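## Task

Get the yellow sponge entirely inside the top tray of the utility cart, and leave the cart parked in the yellow bay so that each of its four wheels sits within the taped outline and none touches the tape. The robot must not topple or be left leaning, or the task fails. Anything that stays in place only because the robot is holding it does not count.

## Robot and tools

Robot: a two-wheeled differential base with casters, a vertical column, a tilting head and two six-joint arms (left, right), each ending in a parallel gripper. Folded, it is 0.73 m long, 0.62 m wide, 1.88 m tall; its front sits 0.40 m ahead of the column. The base cannot strafe. Hands cannot reach the floor (lowest about 0.47 m up, 0.3 m ahead; reach about 1 m from the shoulder, which is 0.12 m ahead and 1.46 m up).

Frames: base frame has its origin on the floor under the column between the drive wheels, x forward, y left, z up. left_hand and right_hand report the point where the fingers meet (tips extend 8 mm further), in the base frame; the hand's z axis runs along the fingers, its y axis across the opening. Odometry frame = base frame at scene start; base_odometry counts wheel rotation only, so slipping looks like travel. Heading is positive leftward, within -3.142 to 3.142.

execute_actions: argument actions is a list holding one action or nothing (empty = just report state and images). An action may contain:
- base: exactly one of translate_m (relative drive along current heading, metres, forward positive, -3 to 3) or rotate_rad (relative turn in place, radians, counter-clockwise/left positive, -3.2 to 3.2). Both are offsets from where the base last measured itself.
- joints: a single dictionary of absolute targets keyed by name, covering both arms and head together: head_tilt_rad (-0.61 to 1.308, positive looks down), left_joint1_rad..left_joint6_rad and right_joint1_rad..right_joint6_rad in radians (joint1 ±2.879; joint2 0 to 3.141; joint3 0 to 3.019; joint4 -1.692 to 1.57; joint5 ±1.57, positive swings the hand to the robot's right; joint6 ±2.094, roll), left_gripper_m and right_gripper_m as fingertip gap in metres, 0 closed to 0.093 open. Unnamed joints may keep pushing toward old targets.
- speeds: optional caps for this action, translate_m 0.05-0.8 m/s, rotate_rad 0.1-1 rad/s (defaults are the maximums). Arms cannot be slowed. A base move needing over 8.667 s is refused; no action exceeds 15 s.
cameras: list of cam_head_left, cam_head_right, cam_left_wrist, cam_right_wrist, nav_camera, or all; omitted/null = all, [] = none. Unknown keys, names or out-of-range values refuse the call with no motion. If a result reports a stop, later motion calls in that same reply are skipped.

wait(seconds 0-10): commands nothing, returns state and images. zoom_image(camera, region [x0,y0,x1,y1] pixels, at most 504x504) enlarges part of that camera's latest full image. read_manual gives only licence text. finished_scene(scene 1 or 2) ends the scene irreversibly after the last command is held; the goal must already hold on its own.

Arm geometry (typical): left joint1 = -1.57 or right joint1 = 1.57, with joints 5 and 6 at 0, puts the arm in a vertical plane pointing forward, 0.23 m to that side. With a = j2 - 0.35, b = 1.05 + j2 - j3, c = b - j4 (c = 1.57 means fingers straight down), the hand point is 0.12 + 0.39 sin a + 0.38 cos b + 0.25 cos c ahead and 1.46 + 0.39 cos a - 0.38 sin b - 0.25 sin c up. Example: j2, j3, j4 = 0.93, 0.78, 0.14 gives about 0.60 m ahead, 1.21 m up. Real hands sag up to ~5 cm lower and closer (~12 cm with heavy or far loads). Fingers-down load guide: 3.2 kg near 0.4 m ahead, 0.65-1.2 m up; 2 kg to 0.6 m; 1 kg to 0.8 m at 0.9-1.2 m up; 0.3 kg to 0.6 m at 0.65-1.6 m up. Flatter fingers carry less. A gripper holds roughly 2-6 kg.

Gripper: fingers 7 cm long; outer span is opening +1 cm at tips, +5 cm at base; body 10 cm wide, 7 cm thick; wrist camera protrudes 11 cm on one side. Grip by commanding an opening smaller than the object; off_target is then expected. Reported opening staying 0.002 m or more above target means something is held. Opening inside a bin can drag the bin along.

Result lines: base_status and joint_status per motion: done, off_target (resting short, may still push), contact_stop (base only, a wheel stalled), time_out, not_followed / joint command not followed (safety check withheld an arm's targets; back each moved joint off by at least 0.05 rad, or move the other arm if named). on_its_own lists uncommanded behaviour; held at is a target, not a position. motor_effort lists left_wheel and right_wheel in percent (positive drives forward; peak in brackets; noisy and offset). turned_by_wheels vs turned_by_imu differing by more than ~4 % and 0.05 rad means collision or slip, and heading is off by that difference. base_tilt in degrees (forward, right); a forward drop of 0.5 degrees or more while moving means leaning back. wheel_motors_off = 1 during overload. Joint torques and per-arm motor temperatures are reported; MOTOR HOT appears from 85 °C, and at 100 °C an OVER-TEMPERATURE FAULT drops that arm (limit_stop_at_motor_heat).

Cautions: small targets (under ~0.03 rad, 0.08 rad for joints 2-3) may not move a joint; touch gently in 0.05 rad steps from your previous target. A blocked arm keeps pushing and heats up, worst with joint 5 far over; relieve it by resending its reported positions (a held load sinks slightly each time). After contact_stop, back off 0.05 m before retrying or turning. Tabletops 0.30-1.20 m high can override the base and hit the column. Pushing hard about 3 s cuts wheel motors for 2 s, during which the base does not hold. Never let the arms strike or press each other hard, especially near the centre line or moving fast. Avoid drops, slams and knocked-over items; a loose object may get nudged occasionally.

Cameras: head cameras at 1.47-1.58 m look ahead, tilted down by about head_tilt_rad; straight ahead may be up to 0.3 rad off image centre. Wrist fisheyes sit 0.10 m behind the fingertip point, looking along the fingers but tilted 0.62 rad toward the hand's +x; closed fingertips land at image centre, image right is the hand's -y, image up mostly -x. With fingers down and arm forward, things above centre are farther ahead. nav_camera is at the base front, 0.23 m up, looking forward. Calibration intrinsics and extrinsics are supplied and may be slightly off.

Each tool is called as name([rows], argument=value, ...), one row to a line, values as JSON.

## Session

execute_actions(actions=[])

Scene clock: 0.00 s.
Joint torques (N m, as the arm reports them, + toward a larger angle): no reading
Motor temperatures (°C, as the motors report them): left_arm=[19 22 21 20 19 22] | right_arm=[20 20 20 22 21 20]
base_odometry: x=+0.000 y=+0.000 heading=+0.000 (m, m, rad; odometry frame)
turned_by_wheels: +0.000 (rad since the last result)
turned_by_imu: +0.000 (rad since the last result)
base_tilt: forward=-0.1 right=+0.9 (deg)
base_status: not commanded
joint_positions: head_tilt_rad=+0.871 left_joint1_rad=-1.568 left_joint2_rad=+0.884 left_joint3_rad=+0.416 left_joint4_rad=-0.940 left_joint5_rad=+0.019 left_joint6_rad=-0.030 left_gripper_m=+0.095 right_joint1_rad=+1.571 right_joint2_rad=+0.842 right_joint3_rad=+0.404 right_joint4_rad=-0.985 right_joint5_rad=+0.007 right_joint6_rad=+0.015 right_gripper_m=+0.094
joint_status: not commanded
wheel_motors_off: 0
motor_effort: left_wheel=+2 right_wheel=+3 (%)
left_hand: x=+0.1521 y=+0.2220 z=+1.2497 quat_wxyz=(+0.428, +0.019, -0.904, +0.001) (m; base frame)
right_hand: x=+0.1470 y=-0.2266 z=+1.2614 quat_wxyz=(+0.435, -0.005, -0.900, +0.006) (m; base frame)
pictures: cam_head_left, cam_head_right, cam_left_wrist, cam_right_wrist, nav_camera
Images, in order (width x height): cam_head_left 504x504, cam_head_right 504x504, cam_left_wrist 616x616, cam_right_wrist 616x616, nav_camera 504x504.

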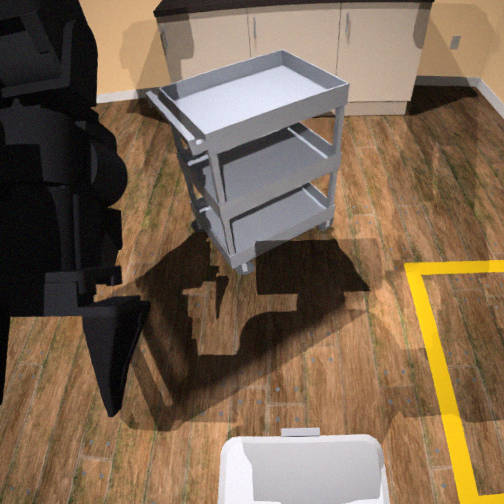

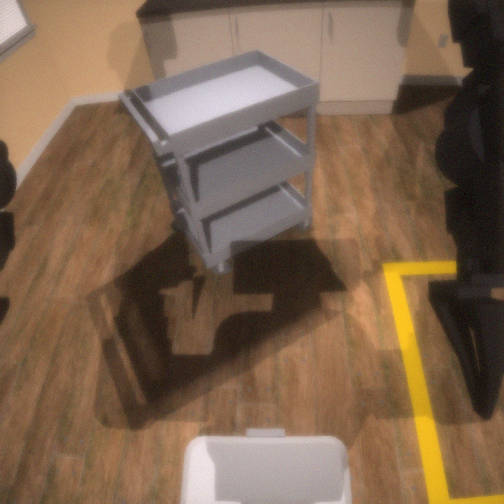

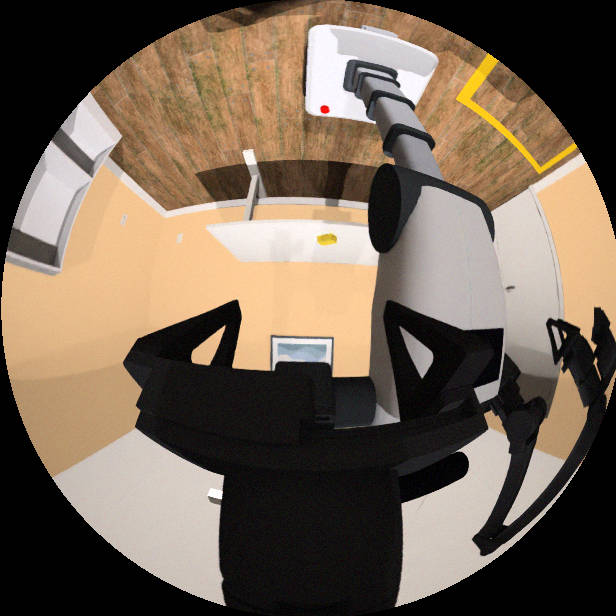

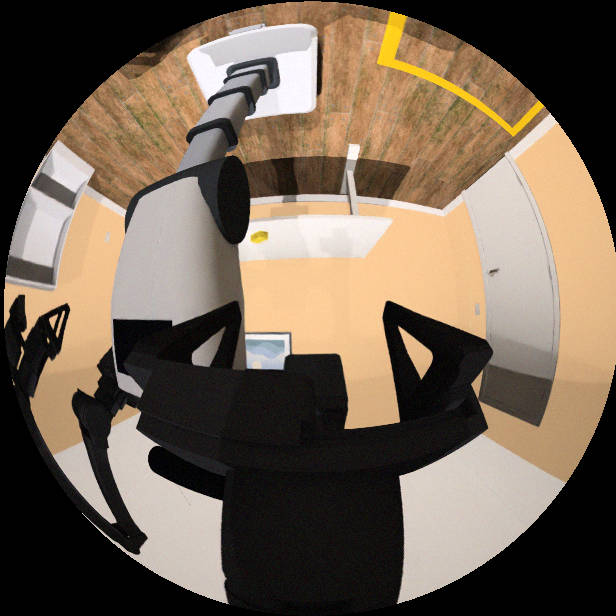

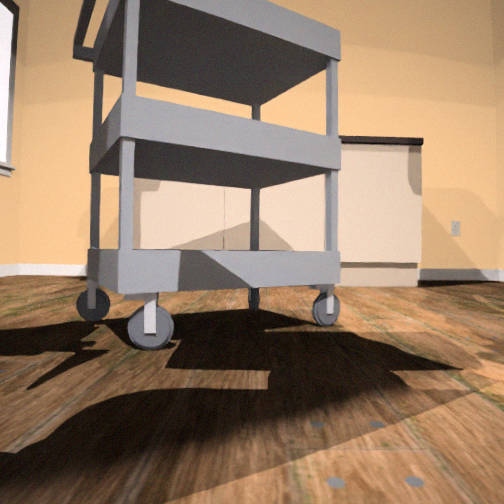

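execute_actions([
  {"base":{"rotate_rad":-1.1}},
], cameras=["cam_head_left"])

execute_actions([
  {"base":{"rotate_rad":-1.95},"joints":{"head_tilt_rad":0.7}},
], cameras=["cam_head_left","cam_head_right"])

Scene clock: 5.27 s.
Joint torques (N m, as the arm reports them, + toward a larger angle): left_arm=[-0.38 -6.05 -0.54 -1.1   0.05 -0.01] | right_arm=[ 0.01 -6.15 -0.68 -1.01  0.13  0.02]
Motor temperatures (°C, as the motors report them): left_arm=[19 22 21 20 19 22] | right_arm=[20 20 20 22 21 20]
base_odometry: x=+0.000 y=+0.000 heading=-1.099 (m, m, rad; odometry frame)
turned_by_wheels: -1.099 (rad since the last result)
turned_by_imu: -1.089 (rad since the last result)
base_tilt: forward=+0.0 right=+0.8 (deg)
base_status: done
joint_positions: head_tilt_rad=+0.871 left_joint1_rad=-1.568 left_joint2_rad=+0.884 left_joint3_rad=+0.416 left_joint4_rad=-0.940 left_joint5_rad=+0.019 left_joint6_rad=-0.030 left_gripper_m=+0.095 right_joint1_rad=+1.571 right_joint2_rad=+0.842 right_joint3_rad=+0.404 right_joint4_rad=-0.985 right_joint5_rad=+0.007 right_joint6_rad=+0.015 right_gripper_m=+0.094
joint_status: not commanded
wheel_motors_off: 0
motor_effort: left_wheel=+1(58) right_wheel=-5(49) (%)
left_hand: x=+0.1521 y=+0.2220 z=+1.2497 quat_wxyz=(+0.428, +0.019, -0.904, +0.001) (m; base frame)
right_hand: x=+0.1470 y=-0.2266 z=+1.2614 quat_wxyz=(+0.435, -0.005, -0.900, +0.006) (m; base frame)
pictures: cam_head_left
Images, in order (width x height): cam_head_left 504x504.

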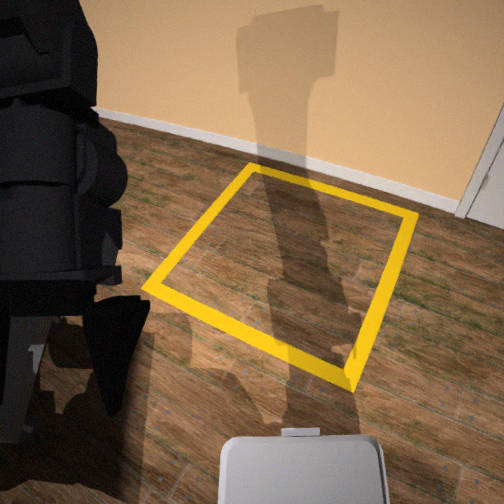

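Scene clock: 8.77 s.
Joint torques (N m, as the arm reports them, + toward a larger angle): left_arm=[-0.45 -6.16 -0.69 -1.18  0.11 -0.01] | right_arm=[ 0.07 -6.06 -0.63 -1.03  0.13  0.03]
Motor temperatures (°C, as the motors report them): left_arm=[19 22 21 20 19 22] | right_arm=[20 20 20 22 21 20]
base_odometry: x=+0.000 y=+0.000 heading=-3.048 (m, m, rad; odometry frame)
turned_by_wheels: -1.949 (rad since the last result)
turned_by_imu: -1.947 (rad since the last result)
base_tilt: forward=+0.0 right=+1.0 (deg)
base_status: done
joint_positions: head_tilt_rad=+0.717 left_joint1_rad=-1.568 left_joint2_rad=+0.884 left_joint3_rad=+0.416 left_joint4_rad=-0.940 left_joint5_rad=+0.019 left_joint6_rad=-0.030 left_gripper_m=+0.095 right_joint1_rad=+1.571 right_joint2_rad=+0.842 right_joint3_rad=+0.404 right_joint4_rad=-0.985 right_joint5_rad=+0.007 right_joint6_rad=+0.015 right_gripper_m=+0.095
joint_status: all done
wheel_motors_off: 0
motor_effort: left_wheel=+6(27) right_wheel=-4(28) (%)
left_hand: x=+0.1521 y=+0.2220 z=+1.2497 quat_wxyz=(+0.428, +0.019, -0.904, +0.001) (m; base frame)
right_hand: x=+0.1470 y=-0.2266 z=+1.2614 quat_wxyz=(+0.435, -0.005, -0.900, +0.006) (m; base frame)
pictures: cam_head_left, cam_head_right
camera_calibration (this result's frames):
cam_head_left: T_world_to_cam=[[0.0212638, -0.997768, -0.0633017, 0.145573], [-0.681929, 0.0318268, -0.730726, 1.15557], [0.731109, 0.0587052, -0.67973, 0.927215], [0, 0, 0, 1]] pos_world=[0.107023, 0.0540381, 1.48387]
cam_head_right: T_world_to_cam=[[0.0175947, -0.996866, -0.0771233, 0.0537838], [-0.664257, 0.0459975, -0.746088, 1.18411], [0.747297, 0.0643569, -0.661366, 0.896384], [0, 0, 0, 1]] pos_world=[0.115744, -0.0585395, 1.48044]
Images, in order (width x height): cam_head_left 504x504, cam_head_right 504x504.

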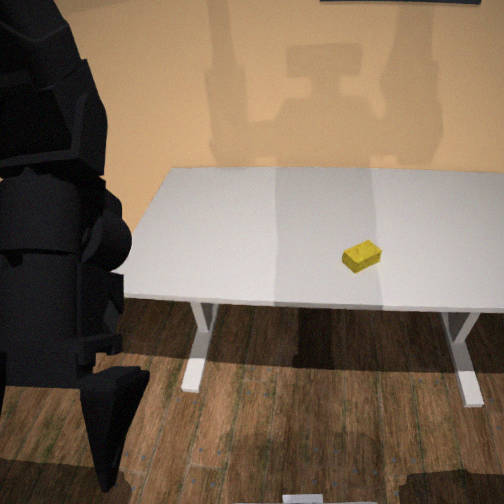

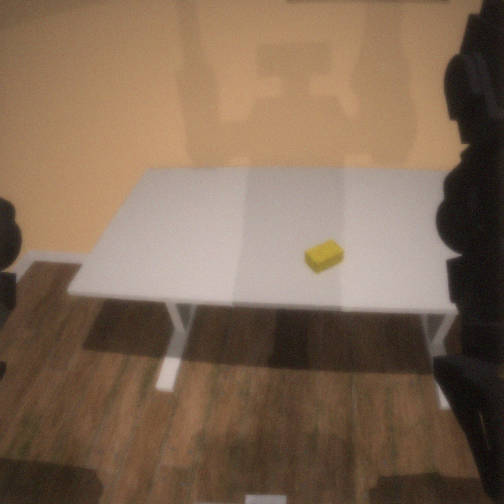

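execute_actions([
  {"joints":{"right_joint2_rad":1.6,"right_joint3_rad":1.25,"right_joint4_rad":-0.17,"right_joint6_rad":0.95}},
], cameras=[])

execute_actions([
  {"base":{"translate_m":0.29},"joints":{"head_tilt_rad":0.95}},
], cameras=["cam_head_left","cam_right_wrist"])

Scene clock: 16.20 s.
Joint torques (N m, as the arm reports them, + toward a larger angle): left_arm=[-0.49 -5.9  -0.48 -1.04  0.1   0.  ] | right_arm=[  0.11 -14.29   2.64   0.58   0.19   0.1 ]
Motor temperatures (°C, as the motors report them): left_arm=[19 22 21 20 19 22] | right_arm=[20 20 20 22 21 20]
base_odometry: x=+0.000 y=+0.000 heading=-3.048 (m, m, rad; odometry frame)
turned_by_wheels: +0.000 (rad since the last result)
turned_by_imu: +0.002 (rad since the last result)
base_tilt: forward=+0.0 right=+0.9 (deg)
base_status: not commanded
joint_positions: head_tilt_rad=+0.717 left_joint1_rad=-1.568 left_joint2_rad=+0.884 left_joint3_rad=+0.416 left_joint4_rad=-0.940 left_joint5_rad=+0.019 left_joint6_rad=-0.030 left_gripper_m=+0.095 right_joint1_rad=+1.571 right_joint2_rad=+1.602 right_joint3_rad=+1.241 right_joint4_rad=-0.178 right_joint5_rad=+0.007 right_joint6_rad=+0.940 right_gripper_m=+0.095
joint_status: all done
wheel_motors_off: 0
motor_effort: left_wheel=+7(6) right_wheel=-8(8) (%)
left_hand: x=+0.1521 y=+0.2220 z=+1.2497 quat_wxyz=(+0.428, +0.019, -0.904, +0.001) (m; base frame)
right_hand: x=+0.5475 y=-0.2266 z=+0.9524 quat_wxyz=(+0.005, -0.453, -0.892, +0.007) (m; base frame)
pictures: none
No camera images: the call's "cameras" was empty. Leave "cameras" out to get every camera's image.

Scene clock: 18.10 s.
Joint torques (N m, as the arm reports them, + toward a larger angle): left_arm=[-0.7  -5.96 -0.5  -1.04  0.08 -0.01] | right_arm=[ -0.18 -14.62   2.13   0.66   0.19   0.12]
Motor temperatures (°C, as the motors report them): left_arm=[19 22 21 20 19 22] | right_arm=[20 21 20 22 21 20]
base_odometry: x=-0.289 y=-0.027 heading=-3.050 (m, m, rad; odometry frame)
turned_by_wheels: -0.002 (rad since the last result)
turned_by_imu: -0.001 (rad since the last result)
base_tilt: forward=+0.1 right=+0.9 (deg)
base_status: done
joint_positions: head_tilt_rad=+0.951 left_joint1_rad=-1.568 left_joint2_rad=+0.884 left_joint3_rad=+0.418 left_joint4_rad=-0.940 left_joint5_rad=+0.019 left_joint6_rad=-0.030 left_gripper_m=+0.095 right_joint1_rad=+1.571 right_joint2_rad=+1.601 right_joint3_rad=+1.248 right_joint4_rad=-0.177 right_joint5_rad=+0.007 right_joint6_rad=+0.940 right_gripper_m=+0.095
joint_status: all done
wheel_motors_off: 0
motor_effort: left_wheel=-2(68) right_wheel=+1(63) (%)
left_hand: x=+0.1531 y=+0.2220 z=+1.2494 quat_wxyz=(+0.427, +0.019, -0.904, +0.001) (m; base frame)
right_hand: x=+0.5526 y=-0.2266 z=+0.9535 quat_wxyz=(+0.002, -0.453, -0.892, +0.005) (m; base frame)
pictures: cam_head_left, cam_right_wrist
camera_calibration (this result's frames):
cam_head_left: T_world_to_cam=[[0.00599233, -0.997768, -0.0665082, 0.151275], [-0.832895, 0.0318268, -0.552515, 0.88867], [0.553398, 0.0587052, -0.830845, 1.16882], [0, 0, 0, 1]] pos_world=[0.0924402, 0.0540381, 1.47217]
cam_right_wrist: T_world_to_cam=[[-0.81028, -0.585645, 0.0216066, 0.28948], [-0.464188, 0.663869, 0.586351, -0.145641], [-0.357737, 0.465079, -0.809769, 1.20153], [0, 0, 0, 1]] pos_world=[0.596786, -0.292585, 1.0521]
Images, in order (width x height): cam_head_left 504x504, cam_right_wrist 616x616.

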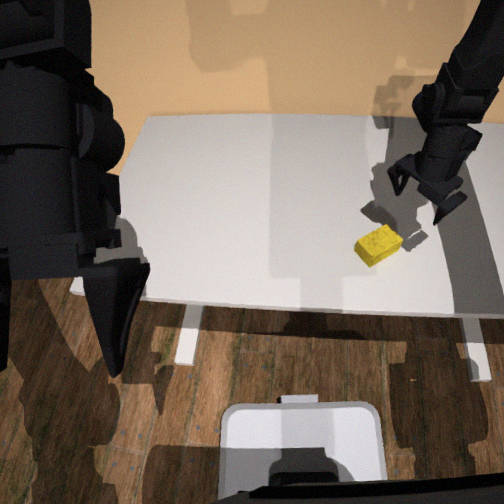

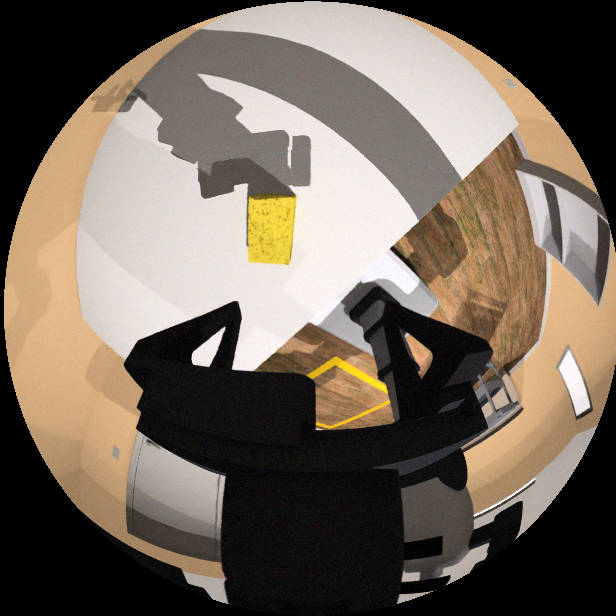

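execute_actions([
  {"base":{"translate_m":0.06},"joints":{"right_joint2_rad":1.92,"right_joint3_rad":1.52,"right_joint4_rad":-0.12}},
], cameras=["cam_head_left","cam_right_wrist"])

Scene clock: 22.73 s.
Joint torques (N m, as the arm reports them, + toward a larger angle): left_arm=[-0.52 -5.99 -0.36 -1.11  0.06 -0.04] | right_arm=[  0.31 -15.68   1.48   0.52   0.19   0.11]
Motor temperatures (°C, as the motors report them): left_arm=[19 22 21 20 19 22] | right_arm=[20 21 20 22 21 20]
base_odometry: x=-0.349 y=-0.032 heading=-3.051 (m, m, rad; odometry frame)
turned_by_wheels: -0.001 (rad since the last result)
turned_by_imu: +0.001 (rad since the last result)
base_tilt: forward=-0.1 right=+0.9 (deg)
base_status: done
joint_positions: head_tilt_rad=+0.951 left_joint1_rad=-1.568 left_joint2_rad=+0.883 left_joint3_rad=+0.416 left_joint4_rad=-0.940 left_joint5_rad=+0.019 left_joint6_rad=-0.030 left_gripper_m=+0.095 right_joint1_rad=+1.571 right_joint2_rad=+1.930 right_joint3_rad=+1.519 right_joint4_rad=-0.123 right_joint5_rad=+0.007 right_joint6_rad=+0.940 right_gripper_m=+0.095
joint_status: all done
wheel_motors_off: 0
motor_effort: left_wheel=-2(48) right_wheel=+0(38) (%)
left_hand: x=+0.1522 y=+0.2220 z=+1.2497 quat_wxyz=(+0.428, +0.019, -0.904, +0.001) (m; base frame)
right_hand: x=+0.5487 y=-0.2266 z=+0.8256 quat_wxyz=(+0.003, -0.453, -0.892, +0.005) (m; base frame)
pictures: cam_head_left, cam_right_wrist
camera_calibration (this result's frames):
cam_head_left: T_world_to_cam=[[0.00596751, -0.997768, -0.0665104, 0.15128], [-0.833101, 0.0318268, -0.552204, 0.888202], [0.553088, 0.0587052, -0.831052, 1.16915], [0, 0, 0, 1]] pos_world=[0.0924149, 0.0540381, 1.47216]
cam_right_wrist: T_world_to_cam=[[-0.810201, -0.585645, 0.0243884, 0.286735], [-0.462172, 0.663869, 0.587941, -0.0748643], [-0.360515, 0.465079, -0.808536, 1.09703], [0, 0, 0, 1]] pos_world=[0.593211, -0.292583, 0.924015]
Images, in order (width x height): cam_head_left 504x504, cam_right_wrist 616x616.

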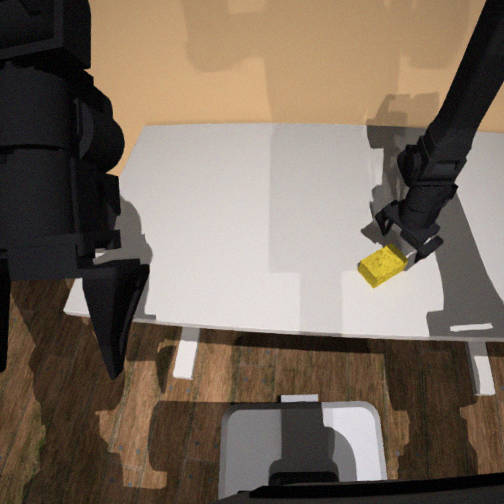

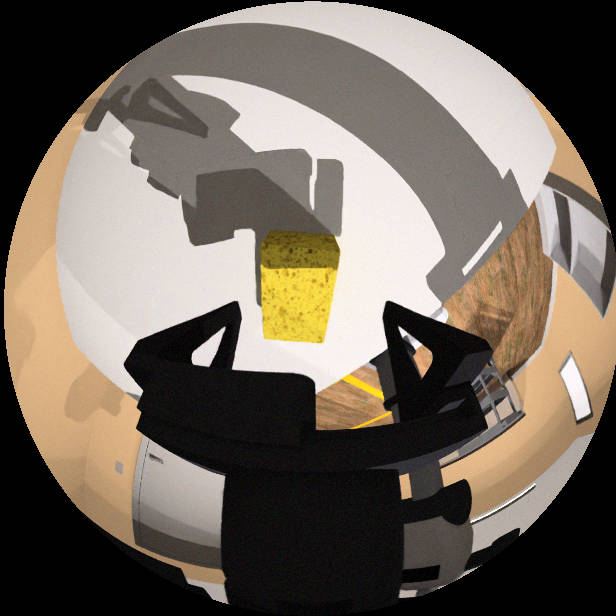

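execute_actions([
  {"base":{"rotate_rad":0.03}},
], cameras=[])

execute_actions([
  {"joints":{"right_joint2_rad":2.14,"right_joint3_rad":1.765,"right_joint4_rad":-0.14}},
], cameras=["cam_head_left","cam_right_wrist"])

Scene clock: 29.17 s.
Joint torques (N m, as the arm reports them, + toward a larger angle): left_arm=[-0.35 -6.36 -0.55 -1.02  0.07  0.  ] | right_arm=[  0.88 -15.45   1.51   0.48   0.18   0.1 ]
Motor temperatures (°C, as the motors report them): left_arm=[19 22 21 20 19 22] | right_arm=[20 21 20 22 21 20]
base_odometry: x=-0.349 y=-0.032 heading=-3.023 (m, m, rad; odometry frame)
turned_by_wheels: +0.028 (rad since the last result)
turned_by_imu: +0.029 (rad since the last result)
base_tilt: forward=-0.1 right=+0.9 (deg)
base_status: done
joint_positions: head_tilt_rad=+0.951 left_joint1_rad=-1.568 left_joint2_rad=+0.883 left_joint3_rad=+0.416 left_joint4_rad=-0.940 left_joint5_rad=+0.019 left_joint6_rad=-0.030 left_gripper_m=+0.095 right_joint1_rad=+1.572 right_joint2_rad=+1.930 right_joint3_rad=+1.519 right_joint4_rad=-0.123 right_joint5_rad=+0.007 right_joint6_rad=+0.940 right_gripper_m=+0.095
joint_status: not commanded
wheel_motors_off: 0
motor_effort: left_wheel=-1(51) right_wheel=+1(44) (%)
left_hand: x=+0.1522 y=+0.2220 z=+1.2497 quat_wxyz=(+0.428, +0.019, -0.904, +0.001) (m; base frame)
right_hand: x=+0.5489 y=-0.2254 z=+0.8257 quat_wxyz=(+0.003, -0.453, -0.892, +0.005) (m; base frame)
pictures: none
No camera images: the call's "cameras" was empty. Leave "cameras" out to get every camera's image.

Scene clock: 30.10 s.
Joint torques (N m, as the arm reports them, + toward a larger angle): left_arm=[-0.37 -5.93 -0.49 -1.09  0.05 -0.01] | right_arm=[ -0.02 -10.66   5.72   1.42  -0.28   0.  ]
Motor temperatures (°C, as the motors report them): left_arm=[19 22 21 20 19 22] | right_arm=[20 21 20 22 21 20]
base_odometry: x=-0.349 y=-0.032 heading=-3.023 (m, m, rad; odometry frame)
turned_by_wheels: +0.000 (rad since the last result)
turned_by_imu: +0.000 (rad since the last result)
base_tilt: forward=-0.1 right=+0.9 (deg)
base_status: not commanded
joint_positions: head_tilt_rad=+0.951 left_joint1_rad=-1.568 left_joint2_rad=+0.883 left_joint3_rad=+0.415 left_joint4_rad=-0.940 left_joint5_rad=+0.019 left_joint6_rad=-0.030 left_gripper_m=+0.095 right_joint1_rad=+1.572 right_joint2_rad=+2.065 right_joint3_rad=+1.725 right_joint4_rad=-0.168 right_joint5_rad=+0.021 right_joint6_rad=+0.952 right_gripper_m=+0.095
joint_status: all done
wheel_motors_off: 0
motor_effort: left_wheel=-1(5) right_wheel=+4(8) (%)
left_hand: x=+0.1518 y=+0.2220 z=+1.2498 quat_wxyz=(+0.428, +0.019, -0.903, +0.001) (m; base frame)
right_hand: x=+0.5773 y=-0.2280 z=+0.7778 quat_wxyz=(-0.011, -0.458, -0.889, +0.005) (m; base frame)
pictures: cam_head_left, cam_right_wrist
camera_calibration (this result's frames):
cam_head_left: T_world_to_cam=[[0.0059675, -0.997768, -0.0665104, 0.15128], [-0.833101, 0.0318268, -0.552204, 0.888202], [0.553088, 0.0587052, -0.831052, 1.16915], [0, 0, 0, 1]] pos_world=[0.0924148, 0.0540381, 1.47216]
cam_right_wrist: T_world_to_cam=[[-0.817429, -0.575916, 0.0114562, 0.326655], [-0.468772, 0.676649, 0.567802, -0.0102758], [-0.334758, 0.458767, -0.823086, 1.06438], [0, 0, 0, 1]] pos_world=[0.618509, -0.293223, 0.878166]
Images, in order (width x height): cam_head_left 504x504, cam_right_wrist 616x616.

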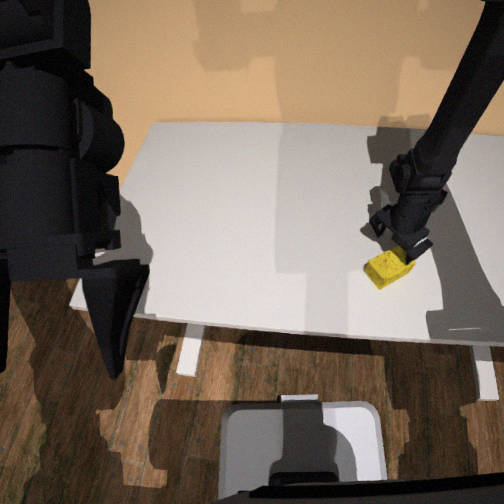

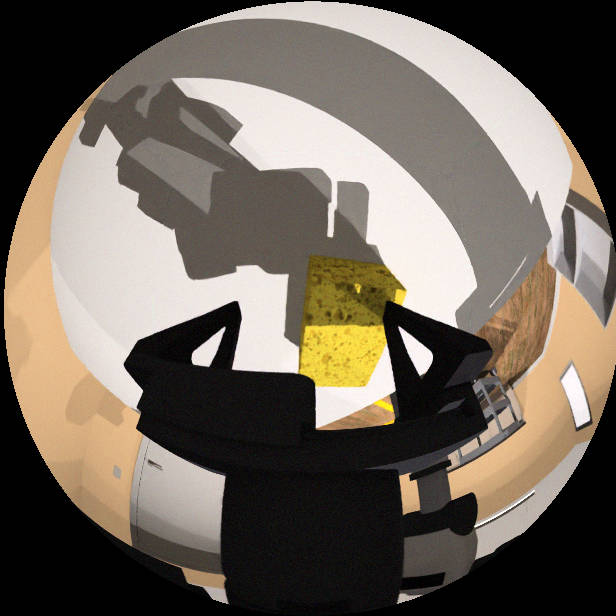

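Finger landed on the sponge. Lift, back off, and descend using mostly joint 2.

execute_actions([
  {"joints":{"right_joint2_rad":1.99,"right_joint3_rad":1.71,"right_joint4_rad":-0.17}},
], cameras=[])

execute_actions([
  {"base":{"translate_m":-0.035}},
], cameras=[])

execute_actions([
  {"joints":{"right_joint2_rad":2.06}},
], cameras=[])

execute_actions([
  {"joints":{"right_joint2_rad":2.12,"right_joint3_rad":1.79}},
], cameras=["cam_right_wrist"])

Scene clock: 34.87 s.
Joint torques (N m, as the arm reports them, + toward a larger angle): left_arm=[-0.49 -6.17 -0.31 -1.18  0.08 -0.01] | right_arm=[ -0.35 -15.35   2.94   0.88   0.05  -0.01]
Motor temperatures (°C, as the motors report them): left_arm=[19 22 21 20 19 22] | right_arm=[20 21 20 22 21 20]
base_odometry: x=-0.349 y=-0.032 heading=-3.023 (m, m, rad; odometry frame)
turned_by_wheels: +0.000 (rad since the last result)
turned_by_imu: +0.001 (rad since the last result)
base_tilt: forward=-0.1 right=+0.9 (deg)
base_status: not commanded
joint_positions: head_tilt_rad=+0.951 left_joint1_rad=-1.568 left_joint2_rad=+0.883 left_joint3_rad=+0.415 left_joint4_rad=-0.940 left_joint5_rad=+0.019 left_joint6_rad=-0.030 left_gripper_m=+0.095 right_joint1_rad=+1.572 right_joint2_rad=+1.985 right_joint3_rad=+1.711 right_joint4_rad=-0.179 right_joint5_rad=+0.011 right_joint6_rad=+0.953 right_gripper_m=+0.095
joint_status: all done
wheel_motors_off: 0
motor_effort: left_wheel=-2(1) right_wheel=+5(5) (%)
left_hand: x=+0.1518 y=+0.2220 z=+1.2498 quat_wxyz=(+0.428, +0.019, -0.903, +0.001) (m; base frame)
right_hand: x=+0.6192 y=-0.2265 z=+0.8146 quat_wxyz=(-0.034, -0.458, -0.888, -0.011) (m; base frame)
pictures: none
No camera images: the call's "cameras" was empty. Leave "cameras" out to get every camera's image.

Scene clock: 35.87 s.
Joint torques (N m, as the arm reports them, + toward a larger angle): left_arm=[-0.16 -5.89 -0.22 -1.12  0.07 -0.01] | right_arm=[ -0.15 -15.6    2.7    0.81   0.06  -0.01]
Motor temperatures (°C, as the motors report them): left_arm=[19 22 21 20 19 22] | right_arm=[20 22 20 22 21 20]
base_odometry: x=-0.314 y=-0.028 heading=-3.025 (m, m, rad; odometry frame)
turned_by_wheels: -0.002 (rad since the last result)
turned_by_imu: -0.002 (rad since the last result)
base_tilt: forward=-0.1 right=+0.9 (deg)
base_status: done
joint_positions: head_tilt_rad=+0.952 left_joint1_rad=-1.568 left_joint2_rad=+0.883 left_joint3_rad=+0.412 left_joint4_rad=-0.940 left_joint5_rad=+0.019 left_joint6_rad=-0.030 left_gripper_m=+0.095 right_joint1_rad=+1.572 right_joint2_rad=+1.987 right_joint3_rad=+1.711 right_joint4_rad=-0.177 right_joint5_rad=+0.011 right_joint6_rad=+0.953 right_gripper_m=+0.095
joint_status: not commanded
wheel_motors_off: 0
motor_effort: left_wheel=-3(75) right_wheel=+0(49) (%)
left_hand: x=+0.1500 y=+0.2220 z=+1.2504 quat_wxyz=(+0.430, +0.019, -0.903, +0.001) (m; base frame)
right_hand: x=+0.6182 y=-0.2264 z=+0.8135 quat_wxyz=(-0.033, -0.458, -0.888, -0.012) (m; base frame)
pictures: none
No camera images: the call's "cameras" was empty. Leave "cameras" out to get every camera's image.

Scene clock: 36.77 s.
Joint torques (N m, as the arm reports them, + toward a larger angle): left_arm=[-0.54 -5.87 -0.25 -1.12  0.08 -0.02] | right_arm=[  0.05 -16.48   1.77   0.59   0.06   0.  ]
Motor temperatures (°C, as the motors report them): left_arm=[19 22 21 20 19 22] | right_arm=[20 22 20 22 21 20]
base_odometry: x=-0.314 y=-0.028 heading=-3.025 (m, m, rad; odometry frame)
turned_by_wheels: +0.000 (rad since the last result)
turned_by_imu: +0.000 (rad since the last result)
base_tilt: forward=-0.1 right=+0.9 (deg)
base_status: not commanded
joint_positions: head_tilt_rad=+0.952 left_joint1_rad=-1.568 left_joint2_rad=+0.883 left_joint3_rad=+0.412 left_joint4_rad=-0.940 left_joint5_rad=+0.019 left_joint6_rad=-0.030 left_gripper_m=+0.095 right_joint1_rad=+1.572 right_joint2_rad=+2.069 right_joint3_rad=+1.711 right_joint4_rad=-0.177 right_joint5_rad=+0.011 right_joint6_rad=+0.953 right_gripper_m=+0.095
joint_status: all done
wheel_motors_off: 0
motor_effort: left_wheel=-2(3) right_wheel=+1(1) (%)
left_hand: x=+0.1500 y=+0.2220 z=+1.2504 quat_wxyz=(+0.430, +0.019, -0.903, +0.001) (m; base frame)
right_hand: x=+0.5646 y=-0.2264 z=+0.7755 quat_wxyz=(+0.002, -0.458, -0.889, +0.007) (m; base frame)
pictures: none
No camera images: the call's "cameras" was empty. Leave "cameras" out to get every camera's image.

Scene clock: 37.40 s.
Joint torques (N m, as the arm reports them, + toward a larger angle): left_arm=[-0.53 -6.42 -0.39 -1.15  0.08 -0.03] | right_arm=[ -0.37 -14.63   3.12   0.65   0.06   0.  ]
Motor temperatures (°C, as the motors report them): left_arm=[19 22 21 20 19 22] | right_arm=[20 22 20 22 21 20]
base_odometry: x=-0.314 y=-0.028 heading=-3.025 (m, m, rad; odometry frame)
turned_by_wheels: +0.000 (rad since the last result)
turned_by_imu: +0.000 (rad since the last result)
base_tilt: forward=+0.0 right=+0.9 (deg)
base_status: not commanded
joint_positions: head_tilt_rad=+0.952 left_joint1_rad=-1.568 left_joint2_rad=+0.883 left_joint3_rad=+0.412 left_joint4_rad=-0.940 left_joint5_rad=+0.019 left_joint6_rad=-0.030 left_gripper_m=+0.095 right_joint1_rad=+1.572 right_joint2_rad=+2.110 right_joint3_rad=+1.778 right_joint4_rad=-0.177 right_joint5_rad=+0.011 right_joint6_rad=+0.953 right_gripper_m=+0.095
joint_status: all done
wheel_motors_off: 0
motor_effort: left_wheel=-3(3) right_wheel=+1(2) (%)
left_hand: x=+0.1500 y=+0.2220 z=+1.2504 quat_wxyz=(+0.430, +0.019, -0.903, +0.001) (m; base frame)
right_hand: x=+0.5782 y=-0.2264 z=+0.7617 quat_wxyz=(-0.009, -0.458, -0.889, +0.001) (m; base frame)
pictures: cam_right_wrist
camera_calibration (this result's frames):
cam_right_wrist: T_world_to_cam=[[-0.817577, -0.575798, 0.00502544, 0.333592], [-0.469264, 0.671315, 0.573696, -0.00720521], [-0.333707, 0.466682, -0.819053, 1.04879], [0, 0, 0, 1]] pos_world=[0.619343, -0.292531, 0.861468]
Images, in order (width x height): cam_right_wrist 616x616.

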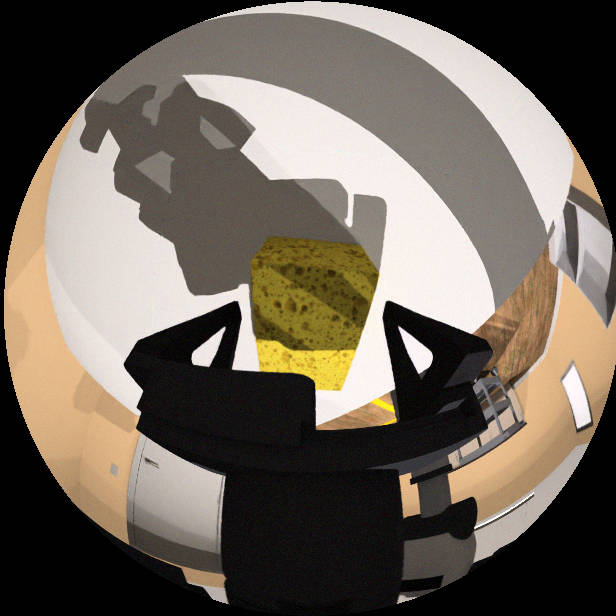

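execute_actions([
  {"joints":{"right_joint2_rad":2.18,"right_joint3_rad":1.86}},
], cameras=[])

execute_actions([
  {"joints":{"right_gripper_m":0.03}},
], cameras=[])

execute_actions([
  {"base":{"translate_m":-0.2},"joints":{"right_joint2_rad":1.21,"right_joint3_rad":1.06,"right_joint4_rad":-0.36}},
], cameras=[])

execute_actions([
  {"base":{"rotate_rad":-2.95},"joints":{"head_tilt_rad":0.75}},
], cameras=["cam_head_left","nav_camera"])

Scene clock: 42.90 s.
Joint torques (N m, as the arm reports them, + toward a larger angle): left_arm=[-0.39 -6.2  -0.36 -1.17  0.06 -0.01] | right_arm=[  0.02 -14.53   3.04   0.68   0.07   0.02]
Motor temperatures (°C, as the motors report them): left_arm=[19 22 21 20 19 22] | right_arm=[20 22 20 22 21 20]
base_odometry: x=-0.314 y=-0.028 heading=-3.025 (m, m, rad; odometry frame)
turned_by_wheels: +0.000 (rad since the last result)
turned_by_imu: +0.001 (rad since the last result)
base_tilt: forward=+0.0 right=+0.9 (deg)
base_status: not commanded
joint_positions: head_tilt_rad=+0.952 left_joint1_rad=-1.568 left_joint2_rad=+0.883 left_joint3_rad=+0.412 left_joint4_rad=-0.940 left_joint5_rad=+0.019 left_joint6_rad=-0.030 left_gripper_m=+0.095 right_joint1_rad=+1.572 right_joint2_rad=+2.175 right_joint3_rad=+1.851 right_joint4_rad=-0.177 right_joint5_rad=+0.011 right_joint6_rad=+0.953 right_gripper_m=+0.095
joint_status: all done
wheel_motors_off: 0
motor_effort: left_wheel=-4(3) right_wheel=+2(2) (%)
left_hand: x=+0.1500 y=+0.2220 z=+1.2504 quat_wxyz=(+0.430, +0.019, -0.903, +0.001) (m; base frame)
right_hand: x=+0.5771 y=-0.2263 z=+0.7378 quat_wxyz=(-0.012, -0.458, -0.889, -0.001) (m; base frame)
pictures: none
No camera images: the call's "cameras" was empty. Leave "cameras" out to get every camera's image.

Scene clock: 43.53 s.
Joint torques (N m, as the arm reports them, + toward a larger angle): left_arm=[ 0.   -6.04 -0.3  -1.01  0.09 -0.01] | right_arm=[  0.09 -14.4    3.17   0.68   0.09   0.02]
Motor temperatures (°C, as the motors report them): left_arm=[19 22 21 20 19 22] | right_arm=[20 22 20 22 21 20]
base_odometry: x=-0.314 y=-0.028 heading=-3.025 (m, m, rad; odometry frame)
turned_by_wheels: +0.000 (rad since the last result)
turned_by_imu: +0.000 (rad since the last result)
base_tilt: forward=+0.0 right=+1.1 (deg)
base_status: not commanded
joint_positions: head_tilt_rad=+0.952 left_joint1_rad=-1.568 left_joint2_rad=+0.883 left_joint3_rad=+0.412 left_joint4_rad=-0.940 left_joint5_rad=+0.019 left_joint6_rad=-0.030 left_gripper_m=+0.095 right_joint1_rad=+1.572 right_joint2_rad=+2.175 right_joint3_rad=+1.851 right_joint4_rad=-0.177 right_joint5_rad=+0.010 right_joint6_rad=+0.953 right_gripper_m=+0.059
joint_status: right_gripper_m off_target (ended at +0.059, target +0.030)
wheel_motors_off: 0
motor_effort: left_wheel=-1(1) right_wheel=+2(2) (%)
left_hand: x=+0.1500 y=+0.2220 z=+1.2504 quat_wxyz=(+0.430, +0.019, -0.903, +0.001) (m; base frame)
right_hand: x=+0.5771 y=-0.2262 z=+0.7378 quat_wxyz=(-0.012, -0.458, -0.889, -0.001) (m; base frame)
pictures: none
No camera images: the call's "cameras" was empty. Leave "cameras" out to get every camera's image.

Scene clock: 45.20 s.
Joint torques (N m, as the arm reports them, + toward a larger angle): left_arm=[-0.52 -6.08 -0.23 -1.03  0.09  0.  ] | right_arm=[  0.19 -12.94   3.68   0.3    0.08   0.  ]
Motor temperatures (°C, as the motors report them): left_arm=[19 22 21 20 19 22] | right_arm=[20 22 20 22 21 20]
base_odometry: x=-0.115 y=-0.005 heading=-3.023 (m, m, rad; odometry frame)
turned_by_wheels: +0.002 (rad since the last result)
turned_by_imu: +0.002 (rad since the last result)
base_tilt: forward=+0.0 right=+0.9 (deg)
base_status: done
joint_positions: head_tilt_rad=+0.952 left_joint1_rad=-1.568 left_joint2_rad=+0.883 left_joint3_rad=+0.411 left_joint4_rad=-0.940 left_joint5_rad=+0.019 left_joint6_rad=-0.030 left_gripper_m=+0.095 right_joint1_rad=+1.572 right_joint2_rad=+1.201 right_joint3_rad=+1.065 right_joint4_rad=-0.353 right_joint5_rad=+0.010 right_joint6_rad=+0.953 right_gripper_m=+0.059
joint_status: all done
wheel_motors_off: 0
motor_effort: left_wheel=+0(82) right_wheel=-1(63) (%)
left_hand: x=+0.1496 y=+0.2220 z=+1.2506 quat_wxyz=(+0.430, +0.019, -0.903, +0.001) (m; base frame)
right_hand: x=+0.5666 y=-0.2266 z=+1.1091 quat_wxyz=(-0.017, -0.458, -0.889, -0.004) (m; base frame)
pictures: none
No camera images: the call's "cameras" was empty. Leave "cameras" out to get every camera's image.

Scene clock: 49.70 s.
Joint torques (N m, as the arm reports them, + toward a larger angle): left_arm=[-0.08 -5.65 -0.27 -1.02  0.08 -0.01] | right_arm=[  0.01 -13.21   3.61   0.3    0.08   0.  ]
Motor temperatures (°C, as the motors report them): left_arm=[19 22 21 20 19 22] | right_arm=[20 22 20 22 21 20]
base_odometry: x=-0.115 y=-0.005 heading=+0.311 (m, m, rad; odometry frame)
turned_by_wheels: -2.949 (rad since the last result)
turned_by_imu: -2.942 (rad since the last result)
base_tilt: forward=+0.0 right=+0.8 (deg)
base_status: done
joint_positions: head_tilt_rad=+0.766 left_joint1_rad=-1.568 left_joint2_rad=+0.883 left_joint3_rad=+0.412 left_joint4_rad=-0.940 left_joint5_rad=+0.019 left_joint6_rad=-0.030 left_gripper_m=+0.095 right_joint1_rad=+1.572 right_joint2_rad=+1.201 right_joint3_rad=+1.065 right_joint4_rad=-0.353 right_joint5_rad=+0.010 right_joint6_rad=+0.953 right_gripper_m=+0.059
joint_status: all done
wheel_motors_off: 0
motor_effort: left_wheel=+7(68) right_wheel=-5(45) (%)
left_hand: x=+0.1502 y=+0.2220 z=+1.2504 quat_wxyz=(+0.429, +0.019, -0.903, +0.001) (m; base frame)
right_hand: x=+0.5666 y=-0.2266 z=+1.1091 quat_wxyz=(-0.017, -0.458, -0.889, -0.004) (m; base frame)
pictures: cam_head_left, nav_camera
camera_calibration (this result's frames):
cam_head_left: T_world_to_cam=[[0.0181033, -0.997768, -0.0642769, 0.147233], [-0.717274, 0.0318268, -0.696064, 1.10395], [0.696556, 0.0587052, -0.715097, 0.983407], [0, 0, 0, 1]] pos_world=[0.104174, 0.0540381, 1.48112]
Images, in order (width x height): cam_head_left 504x504, nav_camera 504x504.

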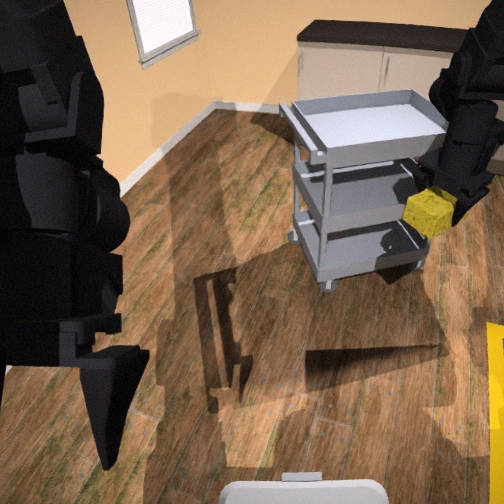

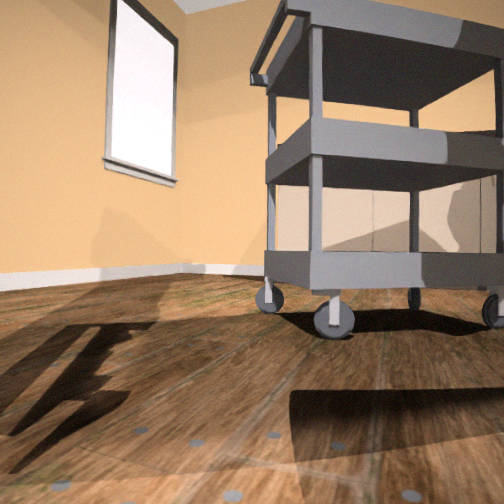

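execute_actions([
  {"base":{"rotate_rad":0.42}},
], cameras=[])

execute_actions([
  {"base":{"translate_m":1.38}},
], cameras=[])

execute_actions([
  {"base":{"rotate_rad":-1.6},"joints":{"head_tilt_rad":0.9}},
], cameras=["cam_head_left","cam_head_right","nav_camera"])

Scene clock: 55.70 s.
Joint torques (N m, as the arm reports them, + toward a larger angle): left_arm=[-0.64 -5.82 -0.16 -1.13  0.07 -0.02] | right_arm=[ -0.21 -13.05   3.65   0.29   0.09  -0.02]
Motor temperatures (°C, as the motors report them): left_arm=[19 22 21 20 19 22] | right_arm=[20 22 21 22 21 20]
base_odometry: x=-0.115 y=-0.005 heading=+0.730 (m, m, rad; odometry frame)
turned_by_wheels: +0.419 (rad since the last result)
turned_by_imu: +0.422 (rad since the last result)
base_tilt: forward=-0.1 right=+0.9 (deg)
base_status: done
joint_positions: head_tilt_rad=+0.766 left_joint1_rad=-1.568 left_joint2_rad=+0.883 left_joint3_rad=+0.412 left_joint4_rad=-0.940 left_joint5_rad=+0.019 left_joint6_rad=-0.030 left_gripper_m=+0.095 right_joint1_rad=+1.572 right_joint2_rad=+1.201 right_joint3_rad=+1.065 right_joint4_rad=-0.353 right_joint5_rad=+0.010 right_joint6_rad=+0.953 right_gripper_m=+0.059
joint_status: not commanded
wheel_motors_off: 0
motor_effort: left_wheel=+0(25) right_wheel=+2(26) (%)
left_hand: x=+0.1502 y=+0.2220 z=+1.2504 quat_wxyz=(+0.429, +0.019, -0.903, +0.001) (m; base frame)
right_hand: x=+0.5666 y=-0.2265 z=+1.1091 quat_wxyz=(-0.017, -0.458, -0.889, -0.004) (m; base frame)
pictures: none
No camera images: the call's "cameras" was empty. Leave "cameras" out to get every camera's image.

Scene clock: 59.47 s.
Joint torques (N m, as the arm reports them, + toward a larger angle): left_arm=[-0.49 -5.6  -0.5  -1.13  0.05 -0.02] | right_arm=[  0.15 -13.17   3.77   0.23   0.09   0.02]
Motor temperatures (°C, as the motors report them): left_arm=[19 22 21 20 19 22] | right_arm=[20 22 21 22 21 20]
base_odometry: x=+0.913 y=+0.915 heading=+0.729 (m, m, rad; odometry frame)
turned_by_wheels: -0.002 (rad since the last result)
turned_by_imu: +0.002 (rad since the last result)
base_tilt: forward=-0.1 right=+0.9 (deg)
base_status: done
joint_positions: head_tilt_rad=+0.765 left_joint1_rad=-1.568 left_joint2_rad=+0.883 left_joint3_rad=+0.416 left_joint4_rad=-0.940 left_joint5_rad=+0.019 left_joint6_rad=-0.030 left_gripper_m=+0.095 right_joint1_rad=+1.572 right_joint2_rad=+1.203 right_joint3_rad=+1.062 right_joint4_rad=-0.353 right_joint5_rad=+0.010 right_joint6_rad=+0.953 right_gripper_m=+0.059
joint_status: not commanded
wheel_motors_off: 0
motor_effort: left_wheel=-2(55) right_wheel=+1(74) (%)
left_hand: x=+0.1523 y=+0.2220 z=+1.2497 quat_wxyz=(+0.428, +0.019, -0.904, +0.001) (m; base frame)
right_hand: x=+0.5648 y=-0.2265 z=+1.1083 quat_wxyz=(-0.015, -0.458, -0.889, -0.003) (m; base frame)
pictures: none
No camera images: the call's "cameras" was empty. Leave "cameras" out to get every camera's image.

Scene clock: 62.60 s.
Joint torques (N m, as the arm reports them, + toward a larger angle): left_arm=[-0.76 -5.98 -0.69 -1.08  0.08 -0.02] | right_arm=[ -0.34 -13.16   3.83   0.25   0.1    0.  ]
Motor temperatures (°C, as the motors report them): left_arm=[19 22 21 20 19 22] | right_arm=[20 22 21 22 21 20]
base_odometry: x=+0.913 y=+0.915 heading=-0.871 (m, m, rad; odometry frame)
turned_by_wheels: -1.599 (rad since the last result)
turned_by_imu: -1.592 (rad since the last result)
base_tilt: forward=+0.0 right=+0.8 (deg)
base_status: done
joint_positions: head_tilt_rad=+0.901 left_joint1_rad=-1.568 left_joint2_rad=+0.883 left_joint3_rad=+0.416 left_joint4_rad=-0.940 left_joint5_rad=+0.019 left_joint6_rad=-0.030 left_gripper_m=+0.095 right_joint1_rad=+1.572 right_joint2_rad=+1.203 right_joint3_rad=+1.062 right_joint4_rad=-0.353 right_joint5_rad=+0.010 right_joint6_rad=+0.953 right_gripper_m=+0.059
joint_status: all done
wheel_motors_off: 0
motor_effort: left_wheel=+6(48) right_wheel=-5(58) (%)
left_hand: x=+0.1523 y=+0.2220 z=+1.2497 quat_wxyz=(+0.428, +0.019, -0.904, +0.001) (m; base frame)
right_hand: x=+0.5648 y=-0.2265 z=+1.1083 quat_wxyz=(-0.015, -0.458, -0.889, -0.003) (m; base frame)
pictures: cam_head_left, cam_head_right, nav_camera
camera_calibration (this result's frames):
cam_head_left: T_world_to_cam=[[0.00932416, -0.997768, -0.0661234, 0.150516], [-0.804103, 0.0318268, -0.593638, 0.95056], [0.594417, 0.0587052, -0.802011, 1.12236], [0, 0, 0, 1]] pos_world=[0.0957923, 0.0540381, 1.47439]
cam_head_right: T_world_to_cam=[[0.0031884, -0.996866, -0.0790406, 0.0574567], [-0.789539, 0.0459975, -0.611974, 0.983841], [0.613692, 0.0643569, -0.786918, 1.09641], [0, 0, 0, 1]] pos_world=[0.103738, -0.0585395, 1.46942]
Images, in order (width x height): cam_head_left 504x504, cam_head_right 504x504, nav_camera 504x504.

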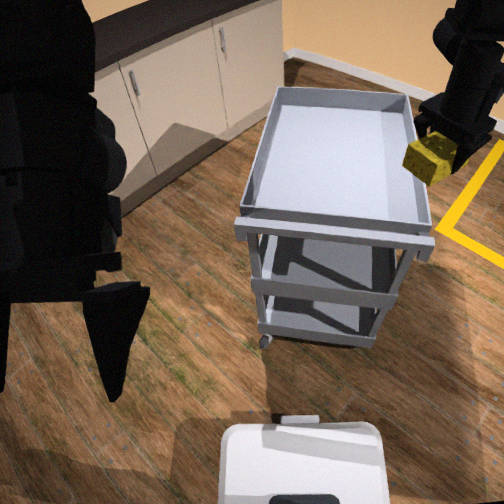

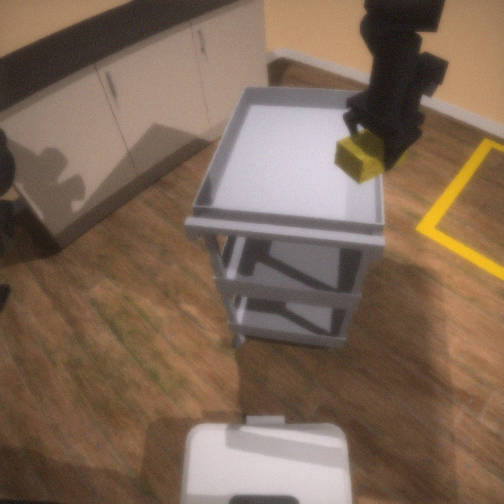

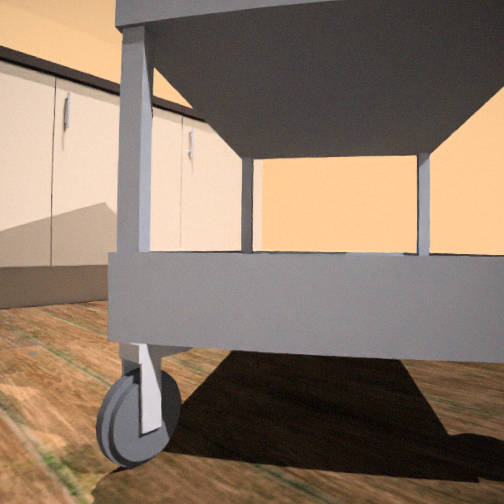

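execute_actions([
  {"base":{"rotate_rad":0.1},"joints":{"right_joint3_rad":1.77,"right_joint4_rad":-0.63}},
], cameras=[])

execute_actions([
  {"base":{"translate_m":0.13},"joints":{"right_joint2_rad":1.66}},
], cameras=[])

execute_actions([
  {"joints":{"right_joint2_rad":1.93,"right_joint3_rad":2.02,"right_joint4_rad":-0.59}},
], cameras=["cam_head_left","cam_right_wrist"])

Scene clock: 68.57 s.
Joint torques (N m, as the arm reports them, + toward a larger angle): left_arm=[-0.46 -6.61 -0.6  -1.13  0.07  0.  ] | right_arm=[ -0.15 -18.14  12.73   0.93   0.1   -0.03]
Motor temperatures (°C, as the motors report them): left_arm=[19 22 21 20 19 22] | right_arm=[20 22 21 22 21 20]
base_odometry: x=+0.913 y=+0.915 heading=-0.771 (m, m, rad; odometry frame)
turned_by_wheels: +0.099 (rad since the last result)
turned_by_imu: +0.101 (rad since the last result)
base_tilt: forward=+0.1 right=+1.0 (deg)
base_status: done
joint_positions: head_tilt_rad=+0.901 left_joint1_rad=-1.568 left_joint2_rad=+0.883 left_joint3_rad=+0.416 left_joint4_rad=-0.940 left_joint5_rad=+0.019 left_joint6_rad=-0.030 left_gripper_m=+0.095 right_joint1_rad=+1.572 right_joint2_rad=+1.199 right_joint3_rad=+1.735 right_joint4_rad=-0.623 right_joint5_rad=+0.010 right_joint6_rad=+0.953 right_gripper_m=+0.059
joint_status: all done
wheel_motors_off: 0
motor_effort: left_wheel=-6(28) right_wheel=+7(28) (%)
left_hand: x=+0.1523 y=+0.2220 z=+1.2497 quat_wxyz=(+0.428, +0.019, -0.904, +0.001) (m; base frame)
right_hand: x=+0.8509 y=-0.2266 z=+1.2998 quat_wxyz=(-0.195, -0.448, -0.867, -0.096) (m; base frame)
pictures: none
No camera images: the call's "cameras" was empty. Leave "cameras" out to get every camera's image.

Scene clock: 70.17 s.
Joint torques (N m, as the arm reports them, + toward a larger angle): left_arm=[-0.66 -6.6  -0.64 -1.1   0.07 -0.01] | right_arm=[ -0.48 -17.78   7.89   0.37   0.09   0.  ]
Motor temperatures (°C, as the motors report them): left_arm=[19 22 21 20 19 22] | right_arm=[20 22 21 22 21 20]
base_odometry: x=+1.006 y=+0.824 heading=-0.774 (m, m, rad; odometry frame)
turned_by_wheels: -0.003 (rad since the last result)
turned_by_imu: -0.002 (rad since the last result)
base_tilt: forward=+0.0 right=+0.8 (deg)
base_status: done
joint_positions: head_tilt_rad=+0.902 left_joint1_rad=-1.568 left_joint2_rad=+0.883 left_joint3_rad=+0.417 left_joint4_rad=-0.940 left_joint5_rad=+0.019 left_joint6_rad=-0.030 left_gripper_m=+0.095 right_joint1_rad=+1.572 right_joint2_rad=+1.649 right_joint3_rad=+1.750 right_joint4_rad=-0.629 right_joint5_rad=+0.010 right_joint6_rad=+0.953 right_gripper_m=+0.059
joint_status: all done
wheel_motors_off: 0
motor_effort: left_wheel=-4(67) right_wheel=+1(70) (%)
left_hand: x=+0.1529 y=+0.2220 z=+1.2495 quat_wxyz=(+0.427, +0.019, -0.904, +0.001) (m; base frame)
right_hand: x=+0.7172 y=-0.2263 z=+1.0022 quat_wxyz=(+0.000, -0.458, -0.889, +0.005) (m; base frame)
pictures: none
No camera images: the call's "cameras" was empty. Leave "cameras" out to get every camera's image.

Scene clock: 71.50 s.
Joint torques (N m, as the arm reports them, + toward a larger angle): left_arm=[-0.46 -6.33 -0.39 -1.11  0.05  0.  ] | right_arm=[  0.01 -19.58   8.46   0.47   0.12   0.02]
Motor temperatures (°C, as the motors report them): left_arm=[19 22 21 20 19 22] | right_arm=[20 23 21 22 21 20]
base_odometry: x=+1.006 y=+0.824 heading=-0.774 (m, m, rad; odometry frame)
turned_by_wheels: +0.000 (rad since the last result)
turned_by_imu: +0.000 (rad since the last result)
base_tilt: forward=-0.1 right=+1.0 (deg)
base_status: not commanded
joint_positions: head_tilt_rad=+0.902 left_joint1_rad=-1.568 left_joint2_rad=+0.883 left_joint3_rad=+0.417 left_joint4_rad=-0.940 left_joint5_rad=+0.019 left_joint6_rad=-0.030 left_gripper_m=+0.095 right_joint1_rad=+1.572 right_joint2_rad=+1.942 right_joint3_rad=+1.987 right_joint4_rad=-0.594 right_joint5_rad=+0.010 right_joint6_rad=+0.953 right_gripper_m=+0.059
joint_status: all done
wheel_motors_off: 0
motor_effort: left_wheel=-2(5) right_wheel=+2(2) (%)
left_hand: x=+0.1529 y=+0.2220 z=+1.2495 quat_wxyz=(+0.427, +0.019, -0.904, +0.001) (m; base frame)
right_hand: x=+0.7080 y=-0.2261 z=+0.8788 quat_wxyz=(+0.009, -0.458, -0.889, +0.010) (m; base frame)
pictures: cam_head_left, cam_right_wrist
camera_calibration (this result's frames):
cam_head_left: T_world_to_cam=[[0.00926408, -0.997768, -0.0661319, 0.150532], [-0.804642, 0.0318268, -0.592907, 0.949461], [0.593688, 0.0587052, -0.802551, 1.12323], [0, 0, 0, 1]] pos_world=[0.0957327, 0.0540381, 1.47435]
cam_right_wrist: T_world_to_cam=[[-0.816703, -0.575857, 0.0372076, 0.410359], [-0.44569, 0.670423, 0.593206, -0.0476612], [-0.366547, 0.46789, -0.80419, 1.1984], [0, 0, 0, 1]] pos_world=[0.75317, -0.292459, 0.976747]
Images, in order (width x height): cam_head_left 504x504, cam_right_wrist 616x616.

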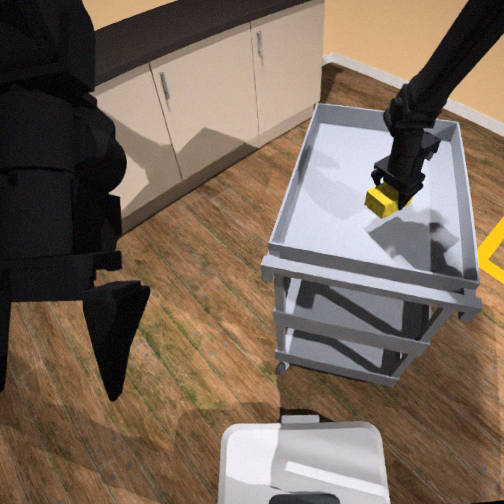

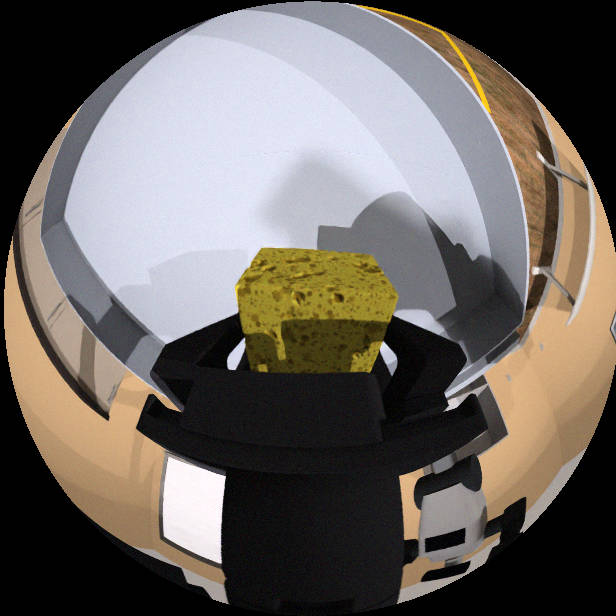

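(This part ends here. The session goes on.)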